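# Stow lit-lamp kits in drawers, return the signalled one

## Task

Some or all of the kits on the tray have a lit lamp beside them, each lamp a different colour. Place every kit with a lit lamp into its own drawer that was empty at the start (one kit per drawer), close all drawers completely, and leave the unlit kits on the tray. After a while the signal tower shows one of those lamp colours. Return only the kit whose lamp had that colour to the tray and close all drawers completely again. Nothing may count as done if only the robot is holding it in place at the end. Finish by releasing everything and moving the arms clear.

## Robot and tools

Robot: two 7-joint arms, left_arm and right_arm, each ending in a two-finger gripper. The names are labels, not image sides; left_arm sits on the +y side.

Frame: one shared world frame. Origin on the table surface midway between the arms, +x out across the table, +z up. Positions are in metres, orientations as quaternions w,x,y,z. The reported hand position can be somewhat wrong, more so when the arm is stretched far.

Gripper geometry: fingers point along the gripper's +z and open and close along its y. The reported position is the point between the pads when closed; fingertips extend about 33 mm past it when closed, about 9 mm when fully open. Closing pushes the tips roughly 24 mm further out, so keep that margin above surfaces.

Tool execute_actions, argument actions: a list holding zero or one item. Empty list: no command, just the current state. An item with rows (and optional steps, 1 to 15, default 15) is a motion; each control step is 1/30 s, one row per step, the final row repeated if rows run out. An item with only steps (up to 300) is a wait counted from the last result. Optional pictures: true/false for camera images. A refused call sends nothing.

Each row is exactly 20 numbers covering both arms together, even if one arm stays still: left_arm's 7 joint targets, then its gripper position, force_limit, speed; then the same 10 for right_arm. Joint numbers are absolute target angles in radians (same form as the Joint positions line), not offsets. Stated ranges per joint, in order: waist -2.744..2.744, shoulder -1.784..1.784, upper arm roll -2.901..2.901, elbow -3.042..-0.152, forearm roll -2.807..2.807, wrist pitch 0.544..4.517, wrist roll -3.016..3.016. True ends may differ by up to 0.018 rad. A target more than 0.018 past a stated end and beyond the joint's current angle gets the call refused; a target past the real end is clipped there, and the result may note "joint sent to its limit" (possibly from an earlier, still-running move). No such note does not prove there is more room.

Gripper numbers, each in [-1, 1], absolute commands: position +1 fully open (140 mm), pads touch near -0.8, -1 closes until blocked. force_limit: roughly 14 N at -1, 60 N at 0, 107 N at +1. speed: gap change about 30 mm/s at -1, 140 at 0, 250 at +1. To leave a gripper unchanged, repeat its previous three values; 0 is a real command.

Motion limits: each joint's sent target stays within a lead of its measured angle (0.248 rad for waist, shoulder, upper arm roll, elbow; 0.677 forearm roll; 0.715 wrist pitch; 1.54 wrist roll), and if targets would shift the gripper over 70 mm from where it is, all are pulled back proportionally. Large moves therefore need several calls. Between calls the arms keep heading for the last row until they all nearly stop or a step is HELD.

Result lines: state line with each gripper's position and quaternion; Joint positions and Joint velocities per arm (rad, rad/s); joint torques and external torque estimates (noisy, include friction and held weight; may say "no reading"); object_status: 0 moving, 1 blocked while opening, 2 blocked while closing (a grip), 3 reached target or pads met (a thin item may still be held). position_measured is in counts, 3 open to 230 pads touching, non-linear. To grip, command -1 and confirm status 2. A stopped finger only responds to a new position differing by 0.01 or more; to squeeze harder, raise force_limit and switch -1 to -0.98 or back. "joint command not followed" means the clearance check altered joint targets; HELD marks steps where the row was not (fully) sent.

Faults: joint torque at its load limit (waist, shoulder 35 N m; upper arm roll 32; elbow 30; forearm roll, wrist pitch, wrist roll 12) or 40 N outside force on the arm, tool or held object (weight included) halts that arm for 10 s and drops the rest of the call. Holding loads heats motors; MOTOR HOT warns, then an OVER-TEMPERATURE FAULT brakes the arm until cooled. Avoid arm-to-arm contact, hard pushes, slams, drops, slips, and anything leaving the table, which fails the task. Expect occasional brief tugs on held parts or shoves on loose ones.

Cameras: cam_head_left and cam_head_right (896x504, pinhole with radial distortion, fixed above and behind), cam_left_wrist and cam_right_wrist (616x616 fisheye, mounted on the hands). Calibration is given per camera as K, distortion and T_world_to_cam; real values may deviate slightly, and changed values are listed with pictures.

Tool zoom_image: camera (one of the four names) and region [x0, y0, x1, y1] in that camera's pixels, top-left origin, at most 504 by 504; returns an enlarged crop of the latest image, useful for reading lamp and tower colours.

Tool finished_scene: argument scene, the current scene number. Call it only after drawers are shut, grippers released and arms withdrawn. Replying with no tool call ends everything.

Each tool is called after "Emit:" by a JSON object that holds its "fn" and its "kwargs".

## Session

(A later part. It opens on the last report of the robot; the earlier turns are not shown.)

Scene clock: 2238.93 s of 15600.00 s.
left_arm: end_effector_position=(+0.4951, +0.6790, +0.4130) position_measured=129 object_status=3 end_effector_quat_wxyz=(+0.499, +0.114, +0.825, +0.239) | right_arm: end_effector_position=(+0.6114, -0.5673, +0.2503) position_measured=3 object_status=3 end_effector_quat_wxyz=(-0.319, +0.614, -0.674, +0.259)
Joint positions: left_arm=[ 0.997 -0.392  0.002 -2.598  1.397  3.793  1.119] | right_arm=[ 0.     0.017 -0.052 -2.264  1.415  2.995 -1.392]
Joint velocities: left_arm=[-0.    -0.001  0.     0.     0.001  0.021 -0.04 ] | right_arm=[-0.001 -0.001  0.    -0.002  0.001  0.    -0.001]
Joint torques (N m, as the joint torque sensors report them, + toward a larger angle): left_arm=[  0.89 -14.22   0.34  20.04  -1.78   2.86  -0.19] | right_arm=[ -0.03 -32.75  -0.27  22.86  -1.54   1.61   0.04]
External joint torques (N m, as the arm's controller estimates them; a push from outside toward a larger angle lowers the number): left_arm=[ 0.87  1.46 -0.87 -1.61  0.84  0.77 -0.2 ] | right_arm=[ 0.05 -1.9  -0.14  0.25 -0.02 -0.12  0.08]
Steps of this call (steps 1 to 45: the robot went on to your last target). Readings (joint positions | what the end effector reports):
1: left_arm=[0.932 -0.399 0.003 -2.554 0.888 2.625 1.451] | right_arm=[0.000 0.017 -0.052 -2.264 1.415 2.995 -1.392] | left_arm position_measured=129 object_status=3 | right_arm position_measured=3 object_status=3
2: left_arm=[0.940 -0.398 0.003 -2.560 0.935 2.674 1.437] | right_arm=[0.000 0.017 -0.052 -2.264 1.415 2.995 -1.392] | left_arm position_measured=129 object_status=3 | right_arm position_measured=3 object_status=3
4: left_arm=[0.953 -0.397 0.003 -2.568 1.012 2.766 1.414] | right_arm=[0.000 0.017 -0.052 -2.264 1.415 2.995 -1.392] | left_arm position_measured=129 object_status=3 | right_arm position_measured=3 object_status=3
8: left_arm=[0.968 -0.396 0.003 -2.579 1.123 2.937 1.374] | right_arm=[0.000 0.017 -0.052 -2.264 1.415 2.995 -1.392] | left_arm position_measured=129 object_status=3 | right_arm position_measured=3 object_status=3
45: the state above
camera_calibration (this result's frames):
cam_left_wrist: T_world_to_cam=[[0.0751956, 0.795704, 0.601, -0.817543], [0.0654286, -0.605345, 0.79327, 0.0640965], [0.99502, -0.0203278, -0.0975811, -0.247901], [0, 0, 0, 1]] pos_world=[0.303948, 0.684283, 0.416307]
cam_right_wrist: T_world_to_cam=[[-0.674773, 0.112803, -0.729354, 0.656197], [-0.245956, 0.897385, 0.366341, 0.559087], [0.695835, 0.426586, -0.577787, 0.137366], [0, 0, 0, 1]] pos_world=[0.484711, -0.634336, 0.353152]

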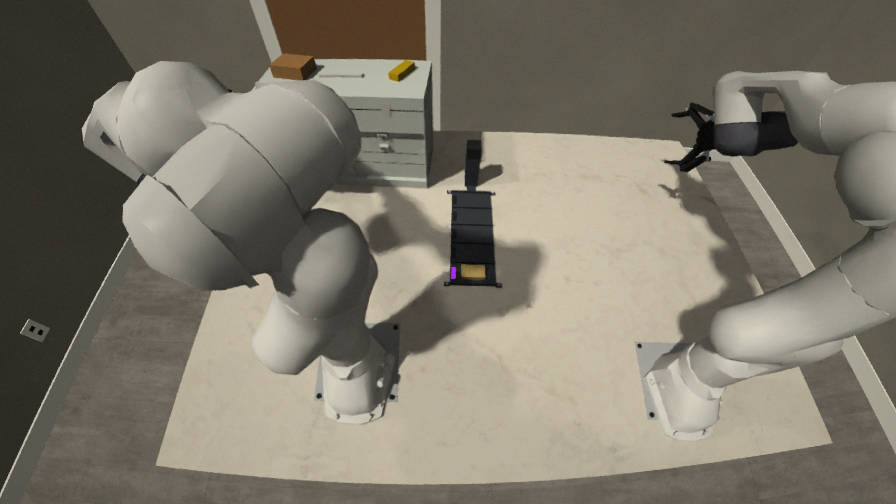

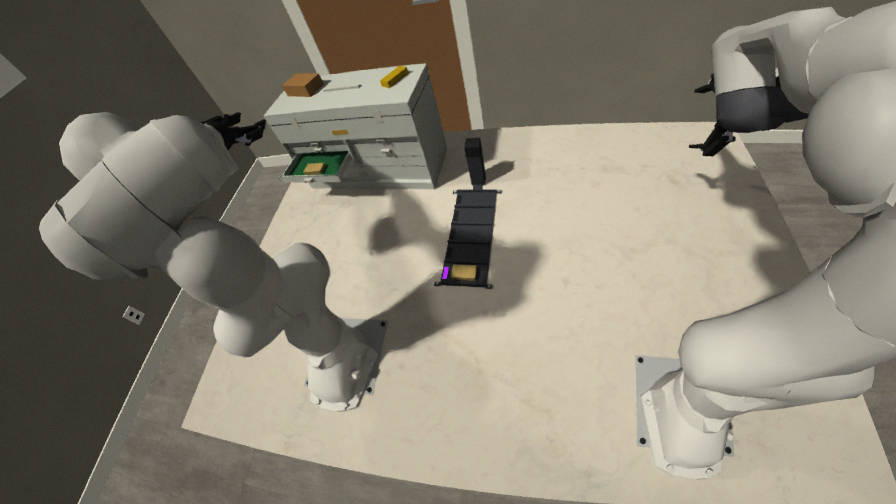

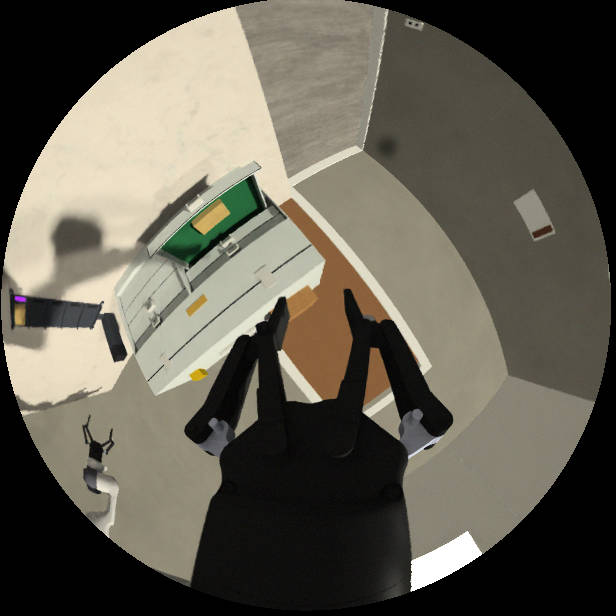

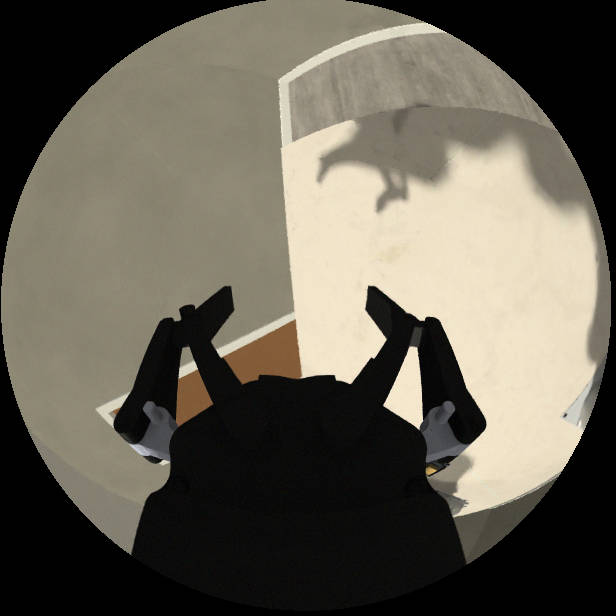

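First set other joints, then lower q2.

Emit:
{"fn": "execute_actions", "kwargs": {"actions": [{"rows":[[1.072,-0.2,0,-2.661,1.474,3.89,1.095,0,0,0,0,0.017,-0.05,-2.264,1.415,2.995,-1.392,1,0,0]],"steps":12}], "pictures": false}}

Emit:
{"fn": "execute_actions", "kwargs": {"actions": [{"rows":[[1.072,0.110,0,-2.661,1.474,3.89,1.095,0,0,0,0,0.017,-0.05,-2.264,1.415,2.995,-1.392,1,0,0]],"steps":15}], "pictures": false}}

Emit:
{"fn": "execute_actions", "kwargs": {"actions": [{"steps":10}], "pictures": false}}

Emit:
{"fn": "execute_actions", "kwargs": {"actions": [{"rows":[[1.045,0.123,0,-2.645,1.45,3.875,1.08,0,0,0,0,0.017,-0.05,-2.264,1.415,2.995,-1.392,1,0,0],[1.02,0.135,0,-2.628,1.432,3.863,1.07,0,0,0,0,0.017,-0.05,-2.264,1.415,2.995,-1.392,1,0,0],[1.005,0.142,0,-2.617,1.42,3.857,1.066,0,0,0,0,0.017,-0.05,-2.264,1.415,2.995,-1.392,1,0,0],[0.990,0.148,0,-2.606,1.414,3.856,1.065,0,0,0,0,0.017,-0.05,-2.264,1.415,2.995,-1.392,1,0,0]],"steps":15}], "pictures": false}}

Emit:
{"fn": "execute_actions", "kwargs": {"actions": [{"steps":15}]}}

Scene clock: 2258.97 s of 15600.00 s.
left_arm: end_effector_position=(+0.4692, +0.6652, +0.2923) position_measured=129 object_status=3 end_effector_quat_wxyz=(+0.465, +0.083, +0.872, +0.130) | right_arm: end_effector_position=(+0.6114, -0.5673, +0.2503) position_measured=3 object_status=3 end_effector_quat_wxyz=(-0.319, +0.614, -0.674, +0.259)
Joint positions: left_arm=[ 1.069 -0.201  0.    -2.662  1.468  3.873  1.104] | right_arm=[ 0.     0.017 -0.052 -2.264  1.415  2.995 -1.392]
Joint velocities: left_arm=[ 0.009 -0.001 -0.001 -0.001  0.029  0.076 -0.007] | right_arm=[-0.001  0.001  0.    -0.     0.     0.001 -0.001]
Joint torques (N m, as the joint torque sensors report them, + toward a larger angle): left_arm=[  0.42 -18.59   1.57  19.06  -1.31   3.36  -0.27] | right_arm=[  0.28 -32.92   0.36  23.02  -1.57   1.63   0.01]
External joint torques (N m, as the arm's controller estimates them; a push from outside toward a larger angle lowers the number): left_arm=[ 0.49  1.    1.01  0.21  0.81  0.7  -0.27] | right_arm=[ 0.32 -2.07  0.46  0.36 -0.04 -0.1   0.05]
Steps of this call (steps 1 to 30: the robot went on to your last target; steps 31 to 90: nothing new was sent; then 16.63 s passed at rest; steps 91 to 102: all 12 steps of this action). Readings (joint positions | what the end effector reports):
91: left_arm=[1.005 -0.377 -0.000 -2.599 1.405 3.808 1.107] | right_arm=[0.000 0.017 -0.052 -2.264 1.415 2.995 -1.392] | left_arm position_measured=129 object_status=3 | right_arm position_measured=3 object_status=3
92: left_arm=[1.017 -0.347 -0.000 -2.607 1.413 3.817 1.107] | right_arm=[0.000 0.017 -0.052 -2.264 1.415 2.995 -1.392] | left_arm position_measured=129 object_status=3 | right_arm position_measured=3 object_status=3
94: left_arm=[1.041 -0.280 -0.000 -2.629 1.433 3.835 1.106] | right_arm=[0.000 0.017 -0.052 -2.264 1.415 2.995 -1.392] | left_arm position_measured=129 object_status=3 | right_arm position_measured=3 object_status=3
98: left_arm=[1.065 -0.206 0.000 -2.661 1.460 3.859 1.105] | right_arm=[0.000 0.017 -0.052 -2.264 1.415 2.995 -1.392] | left_arm position_measured=129 object_status=3 | right_arm position_measured=3 object_status=3
102: the state above

Scene clock: 2259.47 s of 15600.00 s.
left_arm: end_effector_position=(+0.4536, +0.6323, +0.1570) position_measured=129 object_status=3 end_effector_quat_wxyz=(+0.411, +0.030, +0.911, +0.000) | right_arm: end_effector_position=(+0.6114, -0.5673, +0.2503) position_measured=3 object_status=3 end_effector_quat_wxyz=(-0.319, +0.614, -0.674, +0.259)
Joint positions: left_arm=[ 1.069  0.108 -0.    -2.663  1.472  3.884  1.102] | right_arm=[ 0.     0.017 -0.052 -2.264  1.415  2.995 -1.392]
Joint velocities: left_arm=[ 0.001 -0.002 -0.001  0.007 -0.001  0.01  -0.003] | right_arm=[ 0.     0.     0.001 -0.    -0.     0.001  0.   ]
Joint torques (N m, as the joint torque sensors report them, + toward a larger angle): left_arm=[  0.87 -24.7    0.34  14.58  -0.48   3.94  -0.24] | right_arm=[  0.17 -32.91  -0.18  22.9   -1.55   1.63   0.06]
External joint torques (N m, as the arm's controller estimates them; a push from outside toward a larger angle lowers the number): left_arm=[ 0.84  1.    0.67  0.41  0.74  0.72 -0.22] | right_arm=[ 0.15 -2.04 -0.14  0.23 -0.02 -0.09  0.1 ]
Steps of this call (steps 1 to 15: all 15 steps of this action). Readings (joint positions | what the end effector reports):
1: left_arm=[1.068 -0.175 -0.000 -2.654 1.468 3.879 1.104] | right_arm=[0.000 0.017 -0.052 -2.264 1.415 2.995 -1.392] | left_arm position_measured=129 object_status=3 | right_arm position_measured=3 object_status=3
2: left_arm=[1.069 -0.130 -0.000 -2.651 1.468 3.881 1.104] | right_arm=[0.000 0.017 -0.052 -2.264 1.415 2.995 -1.392] | left_arm position_measured=129 object_status=3 | right_arm position_measured=3 object_status=3
4: left_arm=[1.069 -0.035 -0.000 -2.652 1.468 3.882 1.104] | right_arm=[0.000 0.017 -0.052 -2.264 1.415 2.995 -1.392] | left_arm position_measured=129 object_status=3 | right_arm position_measured=3 object_status=3
8: left_arm=[1.069 0.093 -0.000 -2.664 1.471 3.882 1.103] | right_arm=[0.000 0.017 -0.052 -2.264 1.415 2.995 -1.392] | left_arm position_measured=129 object_status=3 | right_arm position_measured=3 object_status=3
15: the state above

Scene clock: 2259.80 s of 15600.00 s.
left_arm: end_effector_position=(+0.4538, +0.6323, +0.1574) position_measured=129 object_status=3 end_effector_quat_wxyz=(+0.411, +0.030, +0.911, -0.000) | right_arm: end_effector_position=(+0.6114, -0.5673, +0.2503) position_measured=3 object_status=3 end_effector_quat_wxyz=(-0.319, +0.614, -0.674, +0.259)
Joint positions: left_arm=[ 1.069  0.108 -0.    -2.663  1.472  3.886  1.102] | right_arm=[ 0.     0.017 -0.052 -2.264  1.415  2.995 -1.392]
Joint velocities: left_arm=[ 0.    -0.     0.001  0.001  0.001  0.     0.   ] | right_arm=[-0.001  0.    -0.    -0.     0.    -0.001 -0.001]
Joint torques (N m, as the joint torque sensors report them, + toward a larger angle): left_arm=[  1.16 -23.81   0.79  14.67  -0.46   3.79  -0.19] | right_arm=[ -0.14 -32.7   -0.24  22.82  -1.54   1.63   0.06]
External joint torques (N m, as the arm's controller estimates them; a push from outside toward a larger angle lowers the number): left_arm=[ 1.17  1.92  1.15  0.4   0.77  0.57 -0.17] | right_arm=[-0.16 -1.84 -0.2   0.16  0.   -0.1   0.1 ]
Steps of this call (steps 1 to 10: the robot went on to your last target). Readings (joint positions | what the end effector reports):
1: left_arm=[1.069 0.108 -0.000 -2.663 1.472 3.885 1.102] | right_arm=[0.000 0.017 -0.052 -2.264 1.415 2.995 -1.392] | left_arm position_measured=129 object_status=3 | right_arm position_measured=3 object_status=3
2: left_arm=[1.069 0.108 -0.000 -2.663 1.472 3.885 1.102] | right_arm=[0.000 0.017 -0.052 -2.264 1.415 2.995 -1.392] | left_arm position_measured=129 object_status=3 | right_arm position_measured=3 object_status=3
4: left_arm=[1.069 0.108 -0.000 -2.663 1.472 3.885 1.102] | right_arm=[0.000 0.017 -0.052 -2.264 1.415 2.995 -1.392] | left_arm position_measured=129 object_status=3 | right_arm position_measured=3 object_status=3
8: left_arm=[1.069 0.108 -0.000 -2.663 1.472 3.886 1.102] | right_arm=[0.000 0.017 -0.052 -2.264 1.415 2.995 -1.392] | left_arm position_measured=129 object_status=3 | right_arm position_measured=3 object_status=3
10: the state above

Scene clock: 2260.30 s of 15600.00 s.
left_arm: end_effector_position=(+0.4848, +0.6308, +0.1575) position_measured=129 object_status=3 end_effector_quat_wxyz=(+0.414, +0.030, +0.910, -0.003) | right_arm: end_effector_position=(+0.6114, -0.5673, +0.2503) position_measured=3 object_status=3 end_effector_quat_wxyz=(-0.319, +0.614, -0.674, +0.259)
Joint positions: left_arm=[ 0.993  0.146 -0.    -2.608  1.418  3.862  1.078] | right_arm=[ 0.     0.017 -0.052 -2.264  1.415  2.995 -1.392]
Joint velocities: left_arm=[-0.002  0.     0.     0.002 -0.011 -0.01  -0.021] | right_arm=[ 0.001 -0.001  0.001 -0.001 -0.001  0.     0.   ]
Joint torques (N m, as the joint torque sensors report them, + toward a larger angle): left_arm=[ -1.54 -25.95   0.    14.49  -1.81   2.71  -0.27] | right_arm=[ -0.07 -32.97   0.24  23.11  -1.49   1.66   0.04]
External joint torques (N m, as the arm's controller estimates them; a push from outside toward a larger angle lowers the number): left_arm=[-1.53  1.47  0.48 -0.15 -0.58 -0.49 -0.25] | right_arm=[-0.18 -2.06  0.18  0.45  0.04 -0.05  0.09]
Steps of this call (steps 1 to 15: all 15 steps of this action). Readings (joint positions | what the end effector reports):
1: left_arm=[1.065 0.111 0.001 -2.659 1.468 3.885 1.100] | right_arm=[0.000 0.017 -0.052 -2.264 1.415 2.995 -1.392] | left_arm position_measured=129 object_status=3 | right_arm position_measured=3 object_status=3
2: left_arm=[1.054 0.117 0.002 -2.650 1.460 3.882 1.098] | right_arm=[0.000 0.017 -0.052 -2.264 1.415 2.995 -1.392] | left_arm position_measured=129 object_status=3 | right_arm position_measured=3 object_status=3
4: left_arm=[1.026 0.132 0.002 -2.630 1.443 3.875 1.093] | right_arm=[0.000 0.017 -0.052 -2.264 1.415 2.995 -1.392] | left_arm position_measured=129 object_status=3 | right_arm position_measured=3 object_status=3
8: left_arm=[0.996 0.144 -0.000 -2.611 1.426 3.867 1.085] | right_arm=[0.000 0.017 -0.052 -2.264 1.415 2.995 -1.392] | left_arm position_measured=129 object_status=3 | right_arm position_measured=3 object_status=3
15: the state above

Scene clock: 2260.80 s of 15600.00 s.
left_arm: end_effector_position=(+0.4848, +0.6313, +0.1572) position_measured=129 object_status=3 end_effector_quat_wxyz=(+0.413, +0.027, +0.910, -0.003) | right_arm: end_effector_position=(+0.6114, -0.5673, +0.2503) position_measured=3 object_status=3 end_effector_quat_wxyz=(-0.319, +0.614, -0.674, +0.259)
Joint positions: left_arm=[ 0.993  0.146 -0.    -2.608  1.417  3.86   1.073] | right_arm=[ 0.     0.017 -0.052 -2.264  1.415  2.995 -1.392]
Joint velocities: left_arm=[ 0.001  0.     0.     0.001  0.    -0.    -0.003] | right_arm=[-0.001 -0.001  0.001 -0.001 -0.001  0.     0.002]
Joint torques (N m, as the joint torque sensors report them, + toward a larger angle): left_arm=[ -2.29 -25.38  -0.12  14.99  -1.77   2.6   -0.28] | right_arm=[ -0.01 -32.64   0.1   22.9   -1.56   1.65   0.02]
External joint torques (N m, as the arm's controller estimates them; a push from outside toward a larger angle lowers the number): left_arm=[-2.35  2.06  0.29  0.22 -0.51 -0.59 -0.26] | right_arm=[ 0.01 -1.63  0.18  0.18 -0.02 -0.08  0.06]
Steps of this call (steps 1 to 15: the robot went on to your last target). Readings (joint positions | what the end effector reports):
1: left_arm=[0.993 0.146 -0.000 -2.608 1.418 3.862 1.077] | right_arm=[0.000 0.017 -0.052 -2.264 1.415 2.995 -1.392] | left_arm position_measured=129 object_status=3 | right_arm position_measured=3 object_status=3
2: left_arm=[0.993 0.146 -0.000 -2.608 1.418 3.861 1.077] | right_arm=[0.000 0.017 -0.052 -2.264 1.415 2.995 -1.392] | left_arm position_measured=129 object_status=3 | right_arm position_measured=3 object_status=3
4: left_arm=[0.993 0.146 -0.000 -2.608 1.417 3.861 1.076] | right_arm=[0.000 0.017 -0.052 -2.264 1.415 2.995 -1.392] | left_arm position_measured=129 object_status=3 | right_arm position_measured=3 object_status=3
8: left_arm=[0.993 0.146 -0.000 -2.608 1.417 3.861 1.074] | right_arm=[0.000 0.017 -0.052 -2.264 1.415 2.995 -1.392] | left_arm position_measured=129 object_status=3 | right_arm position_measured=3 object_status=3
15: the state above
All arms were judged still, so your last target was given up. Only a new action makes them travel on or press farther. Fingers that are still opening or closing keep moving.
camera_calibration (this result's frames):
cam_left_wrist: T_world_to_cam=[[0.197573, 0.975252, 0.0992405, -0.718851], [0.269471, -0.151368, 0.951038, -0.171452], [0.942523, -0.161157, -0.292708, -0.118587], [0, 0, 0, 1]] pos_world=[0.299998, 0.655997, 0.199686]
cam_right_wrist: T_world_to_cam=[[-0.674773, 0.112803, -0.729354, 0.656197], [-0.245956, 0.897385, 0.366341, 0.559087], [0.695835, 0.426586, -0.577787, 0.137366], [0, 0, 0, 1]] pos_world=[0.484711, -0.634336, 0.353152]

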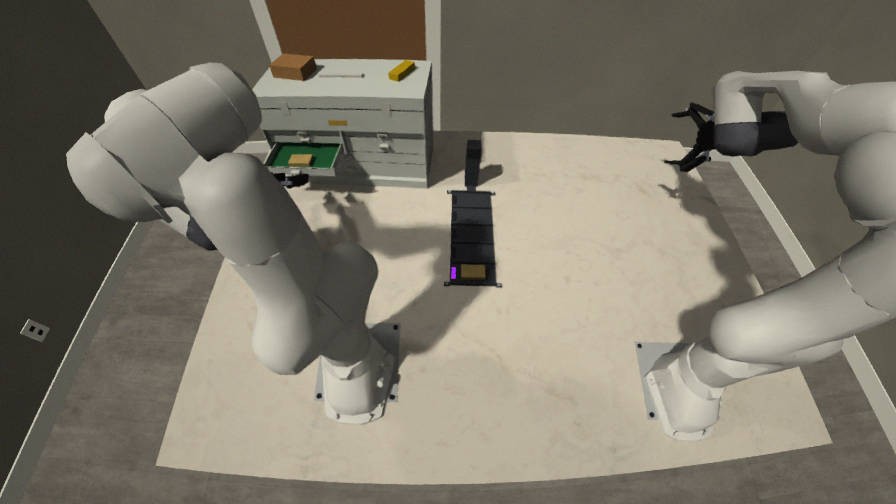

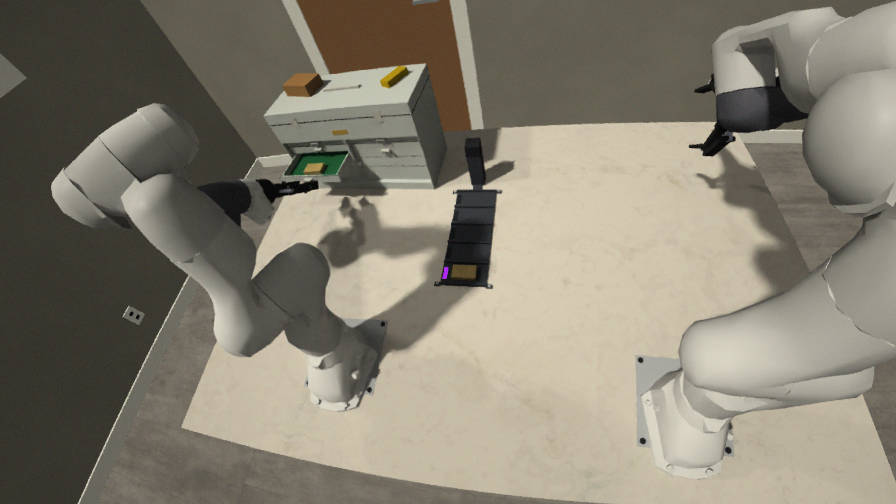

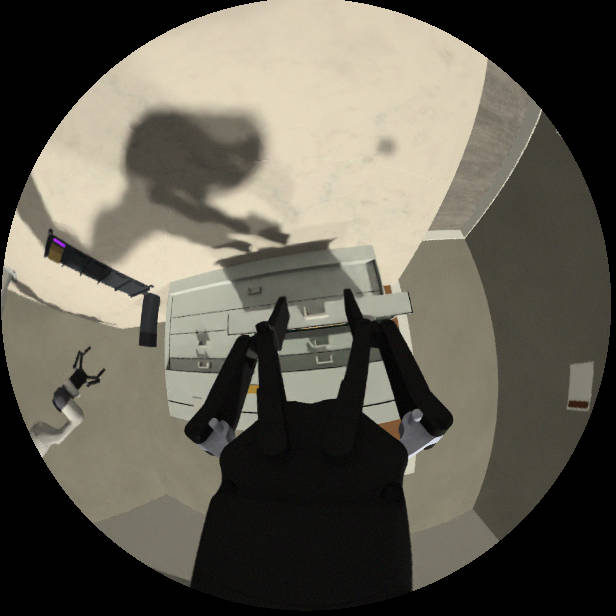

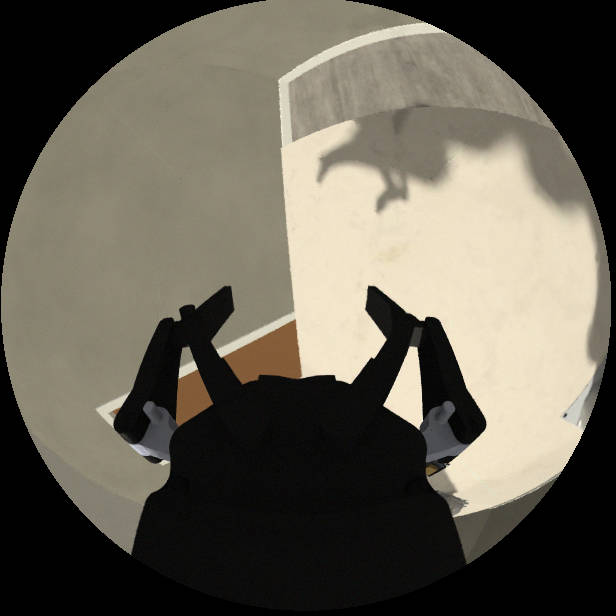

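Grip and push back.

Emit:
{"fn": "execute_actions", "kwargs": {"actions": [{"rows":[[0.990,0.148,0,-2.606,1.414,3.856,1.065,-1,0,-0.3,0,0.017,-0.05,-2.264,1.415,2.995,-1.392,1,0,0]],"steps":15}], "pictures": false}}

Emit:
{"fn": "execute_actions", "kwargs": {"actions": [{"steps":6}], "pictures": false}}

Emit:
{"fn": "execute_actions", "kwargs": {"actions": [{"rows":[[0.983,0.151,0,-2.602,1.41,3.85,1.055,-1,0,-0.3,0,0.017,-0.05,-2.264,1.415,2.995,-1.392,1,0,0],[0.971,0.157,0,-2.592,1.403,3.845,1.048,-1,0,-0.3,0,0.017,-0.05,-2.264,1.415,2.995,-1.392,1,0,0],[0.959,0.162,0,-2.582,1.396,3.84,1.042,-1,0,-0.3,0,0.017,-0.05,-2.264,1.415,2.995,-1.392,1,0,0],[0.947,0.168,0,-2.572,1.39,3.835,1.035,-1,0,-0.3,0,0.017,-0.05,-2.264,1.415,2.995,-1.392,1,0,0],[0.936,0.174,0,-2.562,1.384,3.83,1.028,-1,0,-0.3,0,0.017,-0.05,-2.264,1.415,2.995,-1.392,1,0,0],[0.925,0.180,0,-2.552,1.378,3.825,1.021,-1,0,-0.3,0,0.017,-0.05,-2.264,1.415,2.995,-1.392,1,0,0],[0.914,0.186,0,-2.541,1.373,3.82,1.014,-1,0,-0.3,0,0.017,-0.05,-2.264,1.415,2.995,-1.392,1,0,0],[0.903,0.192,0,-2.531,1.368,3.814,1.007,-1,0,-0.3,0,0.017,-0.05,-2.264,1.415,2.995,-1.392,1,0,0],[0.892,0.198,0,-2.520,1.363,3.809,1.0,-1,0,-0.3,0,0.017,-0.05,-2.264,1.415,2.995,-1.392,1,0,0],[0.882,0.204,0,-2.508,1.359,3.804,0.992,-1,0,-0.3,0,0.017,-0.05,-2.264,1.415,2.995,-1.392,1,0,0],[0.872,0.210,0,-2.497,1.355,3.799,0.984,-1,0,-0.3,0,0.017,-0.05,-2.264,1.415,2.995,-1.392,1,0,0],[0.861,0.217,0,-2.485,1.352,3.794,0.976,-1,0,-0.3,0,0.017,-0.05,-2.264,1.415,2.995,-1.392,1,0,0],[0.851,0.224,0,-2.473,1.349,3.789,0.968,-1,0,-0.3,0,0.017,-0.05,-2.264,1.415,2.995,-1.392,1,0,0],[0.841,0.231,0,-2.461,1.347,3.784,0.960,-1,0,-0.3,0,0.017,-0.05,-2.264,1.415,2.995,-1.392,1,0,0],[0.832,0.238,0,-2.449,1.345,3.779,0.951,-1,0,-0.3,0,0.017,-0.05,-2.264,1.415,2.995,-1.392,1,0,0]],"steps":15}], "pictures": false}}

Emit:
{"fn": "execute_actions", "kwargs": {"actions": [{"rows":[[0.822,0.245,0,-2.436,1.343,3.774,0.943,-1,0,-0.3,0,0.017,-0.05,-2.264,1.415,2.995,-1.392,1,0,0],[0.813,0.252,0,-2.423,1.342,3.768,0.934,-1,0,-0.3,0,0.017,-0.05,-2.264,1.415,2.995,-1.392,1,0,0],[0.804,0.259,0,-2.410,1.341,3.763,0.926,-1,0,-0.3,0,0.017,-0.05,-2.264,1.415,2.995,-1.392,1,0,0],[0.795,0.266,0,-2.397,1.341,3.758,0.917,-1,0,-0.3,0,0.017,-0.05,-2.264,1.415,2.995,-1.392,1,0,0],[0.786,0.274,0,-2.384,1.341,3.753,0.908,-1,0,-0.3,0,0.017,-0.05,-2.264,1.415,2.995,-1.392,1,0,0],[0.778,0.281,0,-2.370,1.341,3.747,0.90,-1,0,-0.3,0,0.017,-0.05,-2.264,1.415,2.995,-1.392,1,0,0],[0.769,0.289,0,-2.356,1.342,3.742,0.895,-1,0,-0.3,0,0.017,-0.05,-2.264,1.415,2.995,-1.392,1,0,0],[0.765,0.293,0,-2.349,1.342,3.739,0.892,-1,0,-0.3,0,0.017,-0.05,-2.264,1.415,2.995,-1.392,1,0,0],[0.761,0.297,0,-2.342,1.343,3.736,0.89,-1,0,-0.3,0,0.017,-0.05,-2.264,1.415,2.995,-1.392,1,0,0],[0.757,0.301,0,-2.334,1.343,3.734,0.89,-1,0,-0.3,0,0.017,-0.05,-2.264,1.415,2.995,-1.392,1,0,0],[0.753,0.305,0,-2.327,1.344,3.731,0.89,-1,0,-0.3,0,0.017,-0.05,-2.264,1.415,2.995,-1.392,1,0,0],[0.749,0.309,0,-2.320,1.345,3.729,0.888,-1,0,-0.3,0,0.017,-0.05,-2.264,1.415,2.995,-1.392,1,0,0],[0.746,0.312,0,-2.314,1.345,3.727,0.886,-1,0,-0.3,0,0.017,-0.05,-2.264,1.415,2.995,-1.392,1,0,0]],"steps":15}], "pictures": false}}

Emit:
{"fn": "execute_actions", "kwargs": {"actions": [{"steps":20}]}}

Scene clock: 2296.70 s of 15600.00 s.
left_arm: end_effector_position=(+0.4853, +0.6301, +0.1571) position_measured=194 object_status=0 end_effector_quat_wxyz=(+0.413, +0.027, +0.910, -0.004) | right_arm: end_effector_position=(+0.6114, -0.5673, +0.2503) position_measured=3 object_status=3 end_effector_quat_wxyz=(-0.319, +0.614, -0.674, +0.259)
Joint positions: left_arm=[ 0.991  0.146 -0.001 -2.608  1.417  3.861  1.072] | right_arm=[ 0.     0.017 -0.052 -2.264  1.415  2.995 -1.392]
Joint velocities: left_arm=[ 0.002  0.001  0.    -0.002  0.001 -0.    -0.   ] | right_arm=[ 0.001 -0.001  0.001 -0.001  0.     0.001  0.   ]
Joint torques (N m, as the joint torque sensors report them, + toward a larger angle): left_arm=[ -1.8  -26.52   0.57  15.44  -1.84   2.58  -0.3 ] | right_arm=[ -0.01 -32.62   0.    22.84  -1.56   1.62   0.  ]
External joint torques (N m, as the arm's controller estimates them; a push from outside toward a larger angle lowers the number): left_arm=[-1.82  0.79  1.01  0.83 -0.6  -0.61 -0.28] | right_arm=[-0.08 -1.64  0.    0.11 -0.02 -0.11  0.04]
Steps of this call (steps 1 to 90: nothing new was sent; then 32.40 s passed at rest; steps 91 to 105: all 15 steps of this action). Readings (joint positions | what the end effector reports):
91: left_arm=[0.993 0.146 -0.000 -2.607 1.417 3.860 1.072] | right_arm=[0.000 0.017 -0.052 -2.264 1.415 2.995 -1.392] | left_arm position_measured=129 object_status=0 | right_arm position_measured=3 object_status=3
92: left_arm=[0.993 0.146 -0.000 -2.607 1.417 3.860 1.072] | right_arm=[0.000 0.017 -0.052 -2.264 1.415 2.995 -1.392] | left_arm position_measured=133 object_status=0 | right_arm position_measured=3 object_status=3
94: left_arm=[0.993 0.146 -0.000 -2.607 1.417 3.860 1.072] | right_arm=[0.000 0.017 -0.052 -2.264 1.415 2.995 -1.392] | left_arm position_measured=145 object_status=0 | right_arm position_measured=3 object_status=3
98: left_arm=[0.993 0.146 -0.000 -2.607 1.417 3.860 1.072] | right_arm=[0.000 0.017 -0.052 -2.264 1.415 2.995 -1.392] | left_arm position_measured=168 object_status=0 | right_arm position_measured=3 object_status=3
105: the state above

Scene clock: 2296.90 s of 15600.00 s.
left_arm: end_effector_position=(+0.4853, +0.6301, +0.1571) position_measured=194 object_status=2 end_effector_quat_wxyz=(+0.413, +0.027, +0.910, -0.004) | right_arm: end_effector_position=(+0.6114, -0.5673, +0.2503) position_measured=3 object_status=3 end_effector_quat_wxyz=(-0.319, +0.614, -0.674, +0.259)
Joint positions: left_arm=[ 0.991  0.146 -0.001 -2.608  1.417  3.861  1.072] | right_arm=[ 0.     0.017 -0.052 -2.264  1.415  2.995 -1.392]
Joint velocities: left_arm=[-0.002  0.001  0.    -0.002 -0.001 -0.    -0.   ] | right_arm=[-0.001  0.     0.    -0.     0.     0.001  0.   ]
Joint torques (N m, as the joint torque sensors report them, + toward a larger angle): left_arm=[ -1.21 -25.71   0.2   14.57  -1.9    2.52  -0.21] | right_arm=[ -0.08 -32.71  -0.11  22.72  -1.53   1.68  -0.02]
External joint torques (N m, as the arm's controller estimates them; a push from outside toward a larger angle lowers the number): left_arm=[-1.14  1.63  0.74 -0.11 -0.65 -0.68 -0.19] | right_arm=[-0.03 -1.83  0.    0.07  0.   -0.05  0.03]
Steps of this call (steps 1 to 6: the robot went on to your last target). Readings (joint positions | what the end effector reports):
1: left_arm=[0.991 0.146 -0.001 -2.608 1.417 3.861 1.072] | right_arm=[0.000 0.017 -0.052 -2.264 1.415 2.995 -1.392] | left_arm position_measured=194 object_status=0 | right_arm position_measured=3 object_status=3
2: left_arm=[0.991 0.146 -0.001 -2.608 1.417 3.861 1.072] | right_arm=[0.000 0.017 -0.052 -2.264 1.415 2.995 -1.392] | left_arm position_measured=194 object_status=0 | right_arm position_measured=3 object_status=3
4: left_arm=[0.991 0.146 -0.001 -2.608 1.417 3.861 1.072] | right_arm=[0.000 0.017 -0.052 -2.264 1.415 2.995 -1.392] | left_arm position_measured=194 object_status=2 | right_arm position_measured=3 object_status=3
6: the state above

Scene clock: 2297.40 s of 15600.00 s.
left_arm: end_effector_position=(+0.5450, +0.6264, +0.1563) position_measured=194 object_status=2 end_effector_quat_wxyz=(+0.413, +0.034, +0.910, -0.004) | right_arm: end_effector_position=(+0.6114, -0.5673, +0.2503) position_measured=3 object_status=3 end_effector_quat_wxyz=(-0.319, +0.614, -0.674, +0.259)
Joint positions: left_arm=[ 0.858  0.223  0.001 -2.477  1.357  3.801  1.009] | right_arm=[ 0.     0.017 -0.052 -2.264  1.415  2.995 -1.392]
Joint velocities: left_arm=[-0.289  0.194  0.001  0.337 -0.095 -0.149 -0.19 ] | right_arm=[-0.001  0.    -0.001  0.     0.    -0.    -0.   ]
Joint torques (N m, as the joint torque sensors report them, + toward a larger angle): left_arm=[ -1.8  -31.5   -1.05  15.14  -1.5    3.44  -0.04] | right_arm=[  0.3  -32.89  -0.08  22.99  -1.48   1.65   0.01]
External joint torques (N m, as the arm's controller estimates them; a push from outside toward a larger angle lowers the number): left_arm=[-3.47  0.64 -0.47  0.94 -0.41  0.08 -0.04] | right_arm=[ 0.33 -1.96  0.01  0.28  0.05 -0.08  0.06]
Steps of this call (steps 1 to 15: all 15 steps of this action). Readings (joint positions | what the end effector reports):
1: left_arm=[0.990 0.147 -0.001 -2.607 1.416 3.860 1.071] | right_arm=[0.000 0.017 -0.052 -2.264 1.415 2.995 -1.392] | left_arm position_measured=194 object_status=2 | right_arm position_measured=3 object_status=3
2: left_arm=[0.986 0.149 -0.000 -2.604 1.415 3.859 1.069] | right_arm=[0.000 0.017 -0.052 -2.264 1.415 2.995 -1.392] | left_arm position_measured=194 object_status=2 | right_arm position_measured=3 object_status=3
4: left_arm=[0.971 0.156 0.000 -2.591 1.407 3.854 1.064] | right_arm=[0.000 0.017 -0.052 -2.264 1.415 2.995 -1.392] | left_arm position_measured=194 object_status=2 | right_arm position_measured=3 object_status=3
8: left_arm=[0.931 0.178 0.001 -2.554 1.387 3.837 1.049] | right_arm=[0.000 0.017 -0.052 -2.264 1.415 2.995 -1.392] | left_arm position_measured=194 object_status=2 | right_arm position_measured=3 object_status=3
15: the state above

Scene clock: 2297.90 s of 15600.00 s.
left_arm: end_effector_position=(+0.6024, +0.6227, +0.1554) position_measured=194 object_status=2 end_effector_quat_wxyz=(+0.412, +0.036, +0.910, -0.004) | right_arm: end_effector_position=(+0.6114, -0.5673, +0.2503) position_measured=3 object_status=3 end_effector_quat_wxyz=(-0.319, +0.614, -0.674, +0.259)
Joint positions: left_arm=[ 0.754  0.306  0.002 -2.325  1.345  3.739  0.916] | right_arm=[ 0.     0.017 -0.052 -2.264  1.415  2.995 -1.392]
Joint velocities: left_arm=[-0.017  0.017 -0.001  0.04   0.023 -0.017 -0.098] | right_arm=[-0.    -0.     0.001 -0.002  0.    -0.001  0.   ]
Joint torques (N m, as the joint torque sensors report them, + toward a larger angle): left_arm=[ -3.73 -31.54  -2.01  21.09  -2.2    1.64   0.15] | right_arm=[  0.09 -33.06   0.09  23.25  -1.52   1.65   0.03]
External joint torques (N m, as the arm's controller estimates them; a push from outside toward a larger angle lowers the number): left_arm=[-4.84  3.53 -2.55  4.1  -0.41 -1.16  0.2 ] | right_arm=[ 0.05 -2.27  0.11  0.67  0.01 -0.06  0.08]
Steps of this call (steps 1 to 15: all 15 steps of this action). Readings (joint positions | what the end effector reports):
1: left_arm=[0.848 0.230 0.002 -2.465 1.354 3.796 1.002] | right_arm=[0.000 0.017 -0.052 -2.264 1.415 2.995 -1.392] | left_arm position_measured=194 object_status=2 | right_arm position_measured=3 object_status=3
2: left_arm=[0.838 0.237 0.002 -2.452 1.352 3.791 0.995] | right_arm=[0.000 0.017 -0.052 -2.264 1.415 2.995 -1.392] | left_arm position_measured=194 object_status=2 | right_arm position_measured=3 object_status=3
4: left_arm=[0.820 0.251 0.002 -2.427 1.348 3.781 0.980] | right_arm=[0.000 0.017 -0.052 -2.264 1.415 2.995 -1.392] | left_arm position_measured=194 object_status=2 | right_arm position_measured=3 object_status=3
8: left_arm=[0.785 0.279 0.002 -2.375 1.345 3.760 0.951] | right_arm=[0.000 0.017 -0.052 -2.264 1.415 2.995 -1.392] | left_arm position_measured=194 object_status=2 | right_arm position_measured=3 object_status=3
15: the state above

Scene clock: 2298.57 s of 15600.00 s.
left_arm: end_effector_position=(+0.6026, +0.6225, +0.1554) position_measured=194 object_status=2 end_effector_quat_wxyz=(+0.412, +0.030, +0.911, -0.007) | right_arm: end_effector_position=(+0.6114, -0.5673, +0.2503) position_measured=3 object_status=3 end_effector_quat_wxyz=(-0.319, +0.614, -0.674, +0.259)
Joint positions: left_arm=[ 0.753  0.307  0.002 -2.323  1.35   3.739  0.895] | right_arm=[ 0.     0.017 -0.052 -2.264  1.415  2.995 -1.392]
Joint velocities: left_arm=[ 0.001 -0.001 -0.     0.001 -0.001 -0.    -0.006] | right_arm=[-0.001 -0.     0.    -0.001 -0.001 -0.001 -0.   ]
Joint torques (N m, as the joint torque sensors report them, + toward a larger angle): left_arm=[ -4.64 -31.72  -1.6   20.73  -2.67   1.37  -0.29] | right_arm=[  0.22 -32.62  -0.3   23.02  -1.48   1.62   0.04]
External joint torques (N m, as the arm's controller estimates them; a push from outside toward a larger angle lowers the number): left_arm=[-4.71  3.15 -0.75  3.64 -1.11 -1.65 -0.27] | right_arm=[ 0.23 -1.75 -0.24  0.4   0.05 -0.11  0.08]
Steps of this call (steps 1 to 20: the robot went on to your last target). Readings (joint positions | what the end effector reports):
1: left_arm=[0.753 0.307 0.002 -2.324 1.346 3.739 0.913] | right_arm=[0.000 0.017 -0.052 -2.264 1.415 2.995 -1.392] | left_arm position_measured=194 object_status=2 | right_arm position_measured=3 object_status=3
2: left_arm=[0.753 0.307 0.002 -2.324 1.347 3.739 0.910] | right_arm=[0.000 0.017 -0.052 -2.264 1.415 2.995 -1.392] | left_arm position_measured=194 object_status=2 | right_arm position_measured=3 object_status=3
4: left_arm=[0.753 0.307 0.002 -2.323 1.348 3.739 0.906] | right_arm=[0.000 0.017 -0.052 -2.264 1.415 2.995 -1.392] | left_arm position_measured=194 object_status=2 | right_arm position_measured=3 object_status=3
8: left_arm=[0.753 0.307 0.002 -2.323 1.349 3.739 0.901] | right_arm=[0.000 0.017 -0.052 -2.264 1.415 2.995 -1.392] | left_arm position_measured=194 object_status=2 | right_arm position_measured=3 object_status=3
20: the state above
camera_calibration (this result's frames):
cam_left_wrist: T_world_to_cam=[[0.205444, 0.974189, 0.0935382, -0.736607], [0.271553, -0.148568, 0.950887, -0.205833], [0.94024, -0.169954, -0.295066, -0.224327], [0, 0, 0, 1]] pos_world=[0.418148, 0.648889, 0.198434]
cam_right_wrist: T_world_to_cam=[[-0.674773, 0.112803, -0.729354, 0.656197], [-0.245956, 0.897385, 0.366341, 0.559087], [0.695835, 0.426586, -0.577787, 0.137366], [0, 0, 0, 1]] pos_world=[0.484711, -0.634336, 0.353152]

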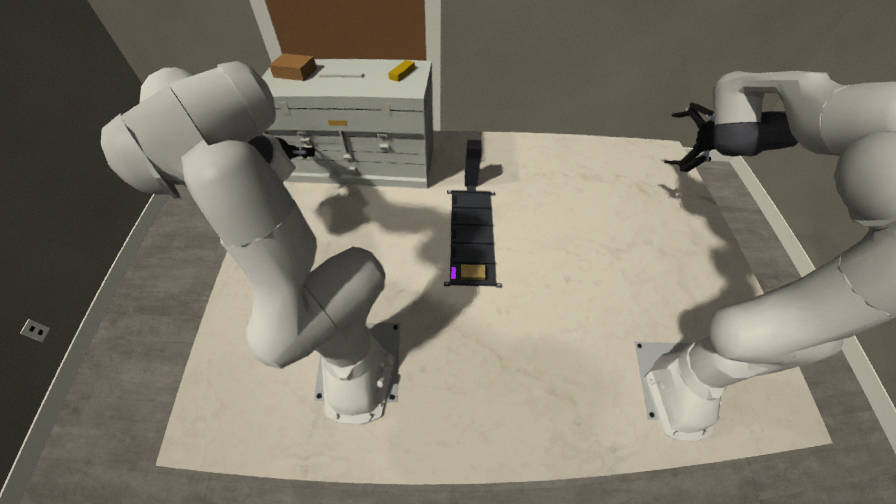

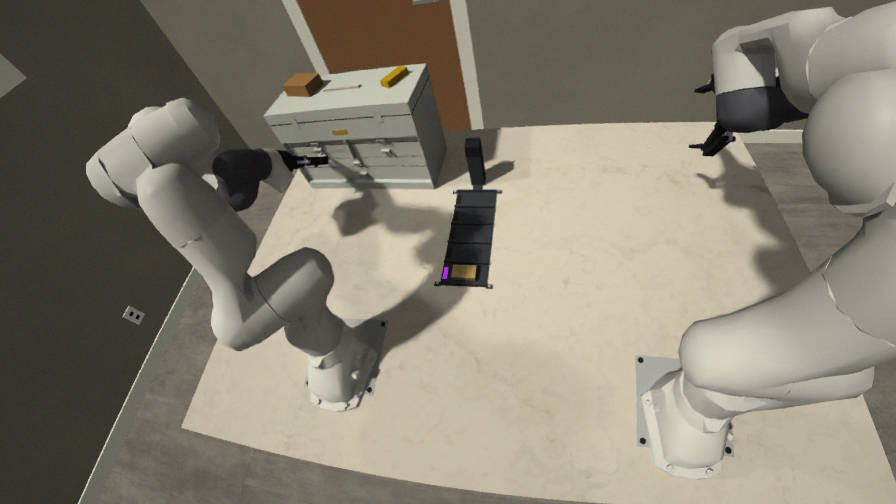

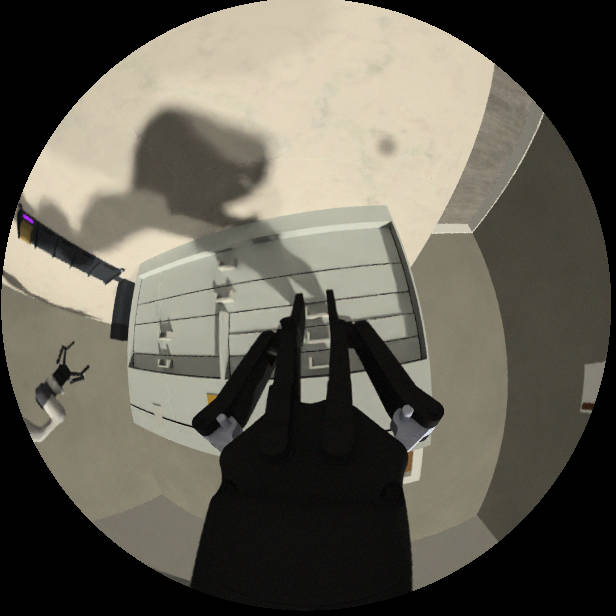

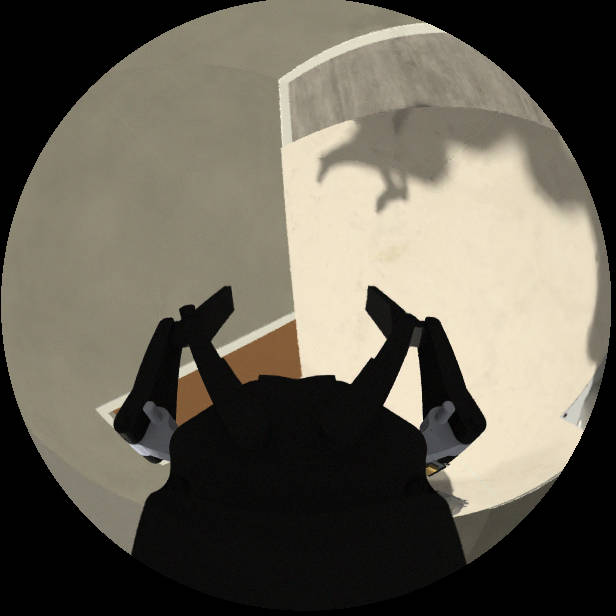

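Emit:
{"fn": "execute_actions", "kwargs": {"actions": [{"rows":[[0.753,0.305,0,-2.326,1.346,3.736,0.895,0,0,0,0,0.017,-0.05,-2.264,1.415,2.995,-1.392,1,0,0]],"steps":10}], "pictures": false}}

Emit:
{"fn": "execute_actions", "kwargs": {"actions": [{"rows":[[0.769,0.289,0,-2.356,1.344,3.744,0.9,0,0,0,0,0.017,-0.05,-2.264,1.415,2.995,-1.392,1,0,0],[0.786,0.274,0,-2.384,1.343,3.755,0.9,0,0,0,0,0.017,-0.05,-2.264,1.415,2.995,-1.392,1,0,0],[0.804,0.259,0,-2.410,1.343,3.765,0.9,0,0,0,0,0.017,-0.05,-2.264,1.415,2.995,-1.392,1,0,0]],"steps":8}], "pictures": false}}

Emit:
{"fn": "execute_actions", "kwargs": {"actions": [{"rows":[[0.808,0.196,0,-2.359,1.507,3.749,0.75,0,0,0,0,0.017,-0.05,-2.264,1.415,2.995,-1.392,1,0,0]],"steps":15}], "pictures": false}}

Emit:
{"fn": "execute_actions", "kwargs": {"actions": [{"steps":25}], "pictures": false}}

Scene clock: 2373.93 s of 15600.00 s.
left_arm: end_effector_position=(+0.6021, +0.6226, +0.1553) position_measured=129 object_status=0 end_effector_quat_wxyz=(+0.412, +0.028, +0.911, -0.007) | right_arm: end_effector_position=(+0.6114, -0.5673, +0.2503) position_measured=3 object_status=3 end_effector_quat_wxyz=(-0.319, +0.614, -0.674, +0.259)
Joint positions: left_arm=[ 0.754  0.306  0.002 -2.325  1.349  3.738  0.894] | right_arm=[ 0.     0.017 -0.052 -2.264  1.415  2.995 -1.392]
Joint velocities: left_arm=[-0.    -0.    -0.001 -0.001 -0.003 -0.    -0.001] | right_arm=[ 0.001  0.    -0.001 -0.    -0.    -0.    -0.   ]
Joint torques (N m, as the joint torque sensors report them, + toward a larger angle): left_arm=[ -0.66 -35.19  -1.7   16.18  -2.18   2.74   0.18] | right_arm=[ -0.16 -32.57  -0.17  23.32  -1.54   1.64   0.02]
External joint torques (N m, as the arm's controller estimates them; a push from outside toward a larger angle lowers the number): left_arm=[-0.65 -0.31 -0.79 -0.92 -0.63 -0.28  0.2 ] | right_arm=[-0.11 -1.71 -0.07  0.66 -0.01 -0.08  0.07]
Steps of this call (steps 1 to 15: the robot went on to your last target; steps 16 to 90: nothing new was sent; then 72.03 s passed at rest; steps 91 to 100: all 10 steps of this action). Readings (joint positions | what the end effector reports):
91: left_arm=[0.754 0.306 0.002 -2.324 1.350 3.739 0.894] | right_arm=[0.000 0.017 -0.052 -2.264 1.415 2.995 -1.392] | left_arm position_measured=194 object_status=0 | right_arm position_measured=3 object_status=3
92: left_arm=[0.754 0.306 0.002 -2.324 1.350 3.738 0.894] | right_arm=[0.000 0.017 -0.052 -2.264 1.415 2.995 -1.392] | left_arm position_measured=192 object_status=0 | right_arm position_measured=3 object_status=3
94: left_arm=[0.754 0.306 0.002 -2.324 1.350 3.738 0.894] | right_arm=[0.000 0.017 -0.052 -2.264 1.415 2.995 -1.392] | left_arm position_measured=172 object_status=0 | right_arm position_measured=3 object_status=3
98: left_arm=[0.754 0.306 0.002 -2.325 1.349 3.738 0.894] | right_arm=[0.000 0.017 -0.052 -2.264 1.415 2.995 -1.392] | left_arm position_measured=142 object_status=0 | right_arm position_measured=3 object_status=3
100: the state above

Scene clock: 2374.20 s of 15600.00 s.
left_arm: end_effector_position=(+0.5730, +0.6253, +0.1516) position_measured=129 object_status=3 end_effector_quat_wxyz=(+0.406, +0.003, +0.914, -0.015) | right_arm: end_effector_position=(+0.6114, -0.5673, +0.2503) position_measured=3 object_status=3 end_effector_quat_wxyz=(-0.319, +0.614, -0.674, +0.259)
Joint positions: left_arm=[ 0.8    0.264  0.    -2.404  1.346  3.755  0.894] | right_arm=[ 0.     0.017 -0.052 -2.264  1.415  2.995 -1.392]
Joint velocities: left_arm=[ 0.038 -0.035 -0.    -0.058 -0.005  0.036 -0.001] | right_arm=[ 0.001 -0.001  0.001 -0.     0.001  0.001  0.001]
Joint torques (N m, as the joint torque sensors report them, + toward a larger angle): left_arm=[  0.69 -33.8   -0.97  16.08  -1.96   3.79   0.39] | right_arm=[  0.24 -32.74  -0.04  23.15  -1.51   1.66   0.06]
External joint torques (N m, as the arm's controller estimates them; a push from outside toward a larger angle lowers the number): left_arm=[ 1.9  -0.99  1.28 -0.79 -0.55  0.69  0.41] | right_arm=[ 0.14 -1.67 -0.07  0.4   0.04 -0.07  0.1 ]
Steps of this call (steps 1 to 8: all 8 steps of this action). Readings (joint positions | what the end effector reports):
1: left_arm=[0.756 0.302 0.001 -2.332 1.348 3.739 0.894] | right_arm=[0.000 0.017 -0.052 -2.264 1.415 2.995 -1.392] | left_arm position_measured=129 object_status=0 | right_arm position_measured=3 object_status=3
2: left_arm=[0.762 0.294 -0.001 -2.346 1.347 3.741 0.894] | right_arm=[0.000 0.017 -0.052 -2.264 1.415 2.995 -1.392] | left_arm position_measured=129 object_status=0 | right_arm position_measured=3 object_status=3
4: left_arm=[0.782 0.276 -0.001 -2.381 1.347 3.747 0.894] | right_arm=[0.000 0.017 -0.052 -2.264 1.415 2.995 -1.392] | left_arm position_measured=129 object_status=0 | right_arm position_measured=3 object_status=3
8: the state above

Scene clock: 2374.70 s of 15600.00 s.
left_arm: end_effector_position=(+0.5743, +0.6229, +0.1870) position_measured=129 object_status=3 end_effector_quat_wxyz=(+0.412, +0.039, +0.910, -0.001) | right_arm: end_effector_position=(+0.6114, -0.5673, +0.2503) position_measured=3 object_status=3 end_effector_quat_wxyz=(-0.319, +0.614, -0.674, +0.259)
Joint positions: left_arm=[ 0.805  0.196  0.001 -2.359  1.502  3.752  0.784] | right_arm=[ 0.     0.017 -0.052 -2.264  1.415  2.995 -1.392]
Joint velocities: left_arm=[ 0.     0.001  0.001  0.001  0.021  0.001 -0.089] | right_arm=[ 0.002  0.001 -0.     0.001 -0.     0.001  0.001]
Joint torques (N m, as the joint torque sensors report them, + toward a larger angle): left_arm=[  1.37 -32.05  -0.26  17.85  -1.12   2.49  -0.21] | right_arm=[  0.25 -32.61   0.09  23.08  -1.55   1.62   0.03]
External joint torques (N m, as the arm's controller estimates them; a push from outside toward a larger angle lowers the number): left_arm=[ 1.31  0.03  0.32  0.05  0.78 -0.36 -0.2 ] | right_arm=[ 0.11 -1.71  0.02  0.41 -0.01 -0.09  0.08]
Steps of this call (steps 1 to 15: all 15 steps of this action). Readings (joint positions | what the end effector reports):
1: left_arm=[0.803 0.256 0.001 -2.398 1.381 3.752 0.881] | right_arm=[0.000 0.017 -0.052 -2.264 1.415 2.995 -1.392] | left_arm position_measured=129 object_status=3 | right_arm position_measured=3 object_status=3
2: left_arm=[0.804 0.240 0.001 -2.388 1.412 3.752 0.868] | right_arm=[0.000 0.017 -0.052 -2.264 1.415 2.995 -1.392] | left_arm position_measured=129 object_status=3 | right_arm position_measured=3 object_status=3
4: left_arm=[0.804 0.212 0.001 -2.370 1.451 3.752 0.846] | right_arm=[0.000 0.017 -0.052 -2.264 1.415 2.995 -1.392] | left_arm position_measured=129 object_status=3 | right_arm position_measured=3 object_status=3
8: left_arm=[0.805 0.196 0.001 -2.359 1.486 3.752 0.814] | right_arm=[0.000 0.017 -0.052 -2.264 1.415 2.995 -1.392] | left_arm position_measured=129 object_status=3 | right_arm position_measured=3 object_status=3
15: the state above

Scene clock: 2375.53 s of 15600.00 s.
left_arm: end_effector_position=(+0.5739, +0.6226, +0.1867) position_measured=129 object_status=3 end_effector_quat_wxyz=(+0.411, +0.028, +0.911, -0.006) | right_arm: end_effector_position=(+0.6114, -0.5673, +0.2503) position_measured=3 object_status=3 end_effector_quat_wxyz=(-0.319, +0.614, -0.674, +0.259)
Joint positions: left_arm=[ 0.805  0.196  0.001 -2.359  1.504  3.752  0.758] | right_arm=[ 0.     0.017 -0.052 -2.264  1.415  2.995 -1.392]
Joint velocities: left_arm=[-0.     0.001  0.    -0.    -0.     0.001 -0.006] | right_arm=[-0.001  0.001 -0.    -0.     0.    -0.     0.   ]
Joint torques (N m, as the joint torque sensors report them, + toward a larger angle): left_arm=[  1.03 -31.51  -0.78  17.41  -1.01   2.57  -0.29] | right_arm=[  0.28 -32.77  -0.13  22.94  -1.51   1.63   0.02]
External joint torques (N m, as the arm's controller estimates them; a push from outside toward a larger angle lowers the number): left_arm=[ 1.02  0.55 -0.15 -0.3   0.86 -0.29 -0.27] | right_arm=[ 0.34 -1.88 -0.01  0.26  0.02 -0.1   0.06]
Steps of this call (steps 1 to 25: the robot went on to your last target). Readings (joint positions | what the end effector reports):
1: left_arm=[0.805 0.196 0.001 -2.359 1.502 3.752 0.781] | right_arm=[0.000 0.017 -0.052 -2.264 1.415 2.995 -1.392] | left_arm position_measured=129 object_status=3 | right_arm position_measured=3 object_status=3
2: left_arm=[0.805 0.196 0.001 -2.359 1.503 3.752 0.778] | right_arm=[0.000 0.017 -0.052 -2.264 1.415 2.995 -1.392] | left_arm position_measured=129 object_status=3 | right_arm position_measured=3 object_status=3
4: left_arm=[0.805 0.196 0.001 -2.359 1.503 3.752 0.774] | right_arm=[0.000 0.017 -0.052 -2.264 1.415 2.995 -1.392] | left_arm position_measured=129 object_status=3 | right_arm position_measured=3 object_status=3
8: left_arm=[0.805 0.196 0.001 -2.359 1.504 3.752 0.768] | right_arm=[0.000 0.017 -0.052 -2.264 1.415 2.995 -1.392] | left_arm position_measured=129 object_status=3 | right_arm position_measured=3 object_status=3
25: the state above


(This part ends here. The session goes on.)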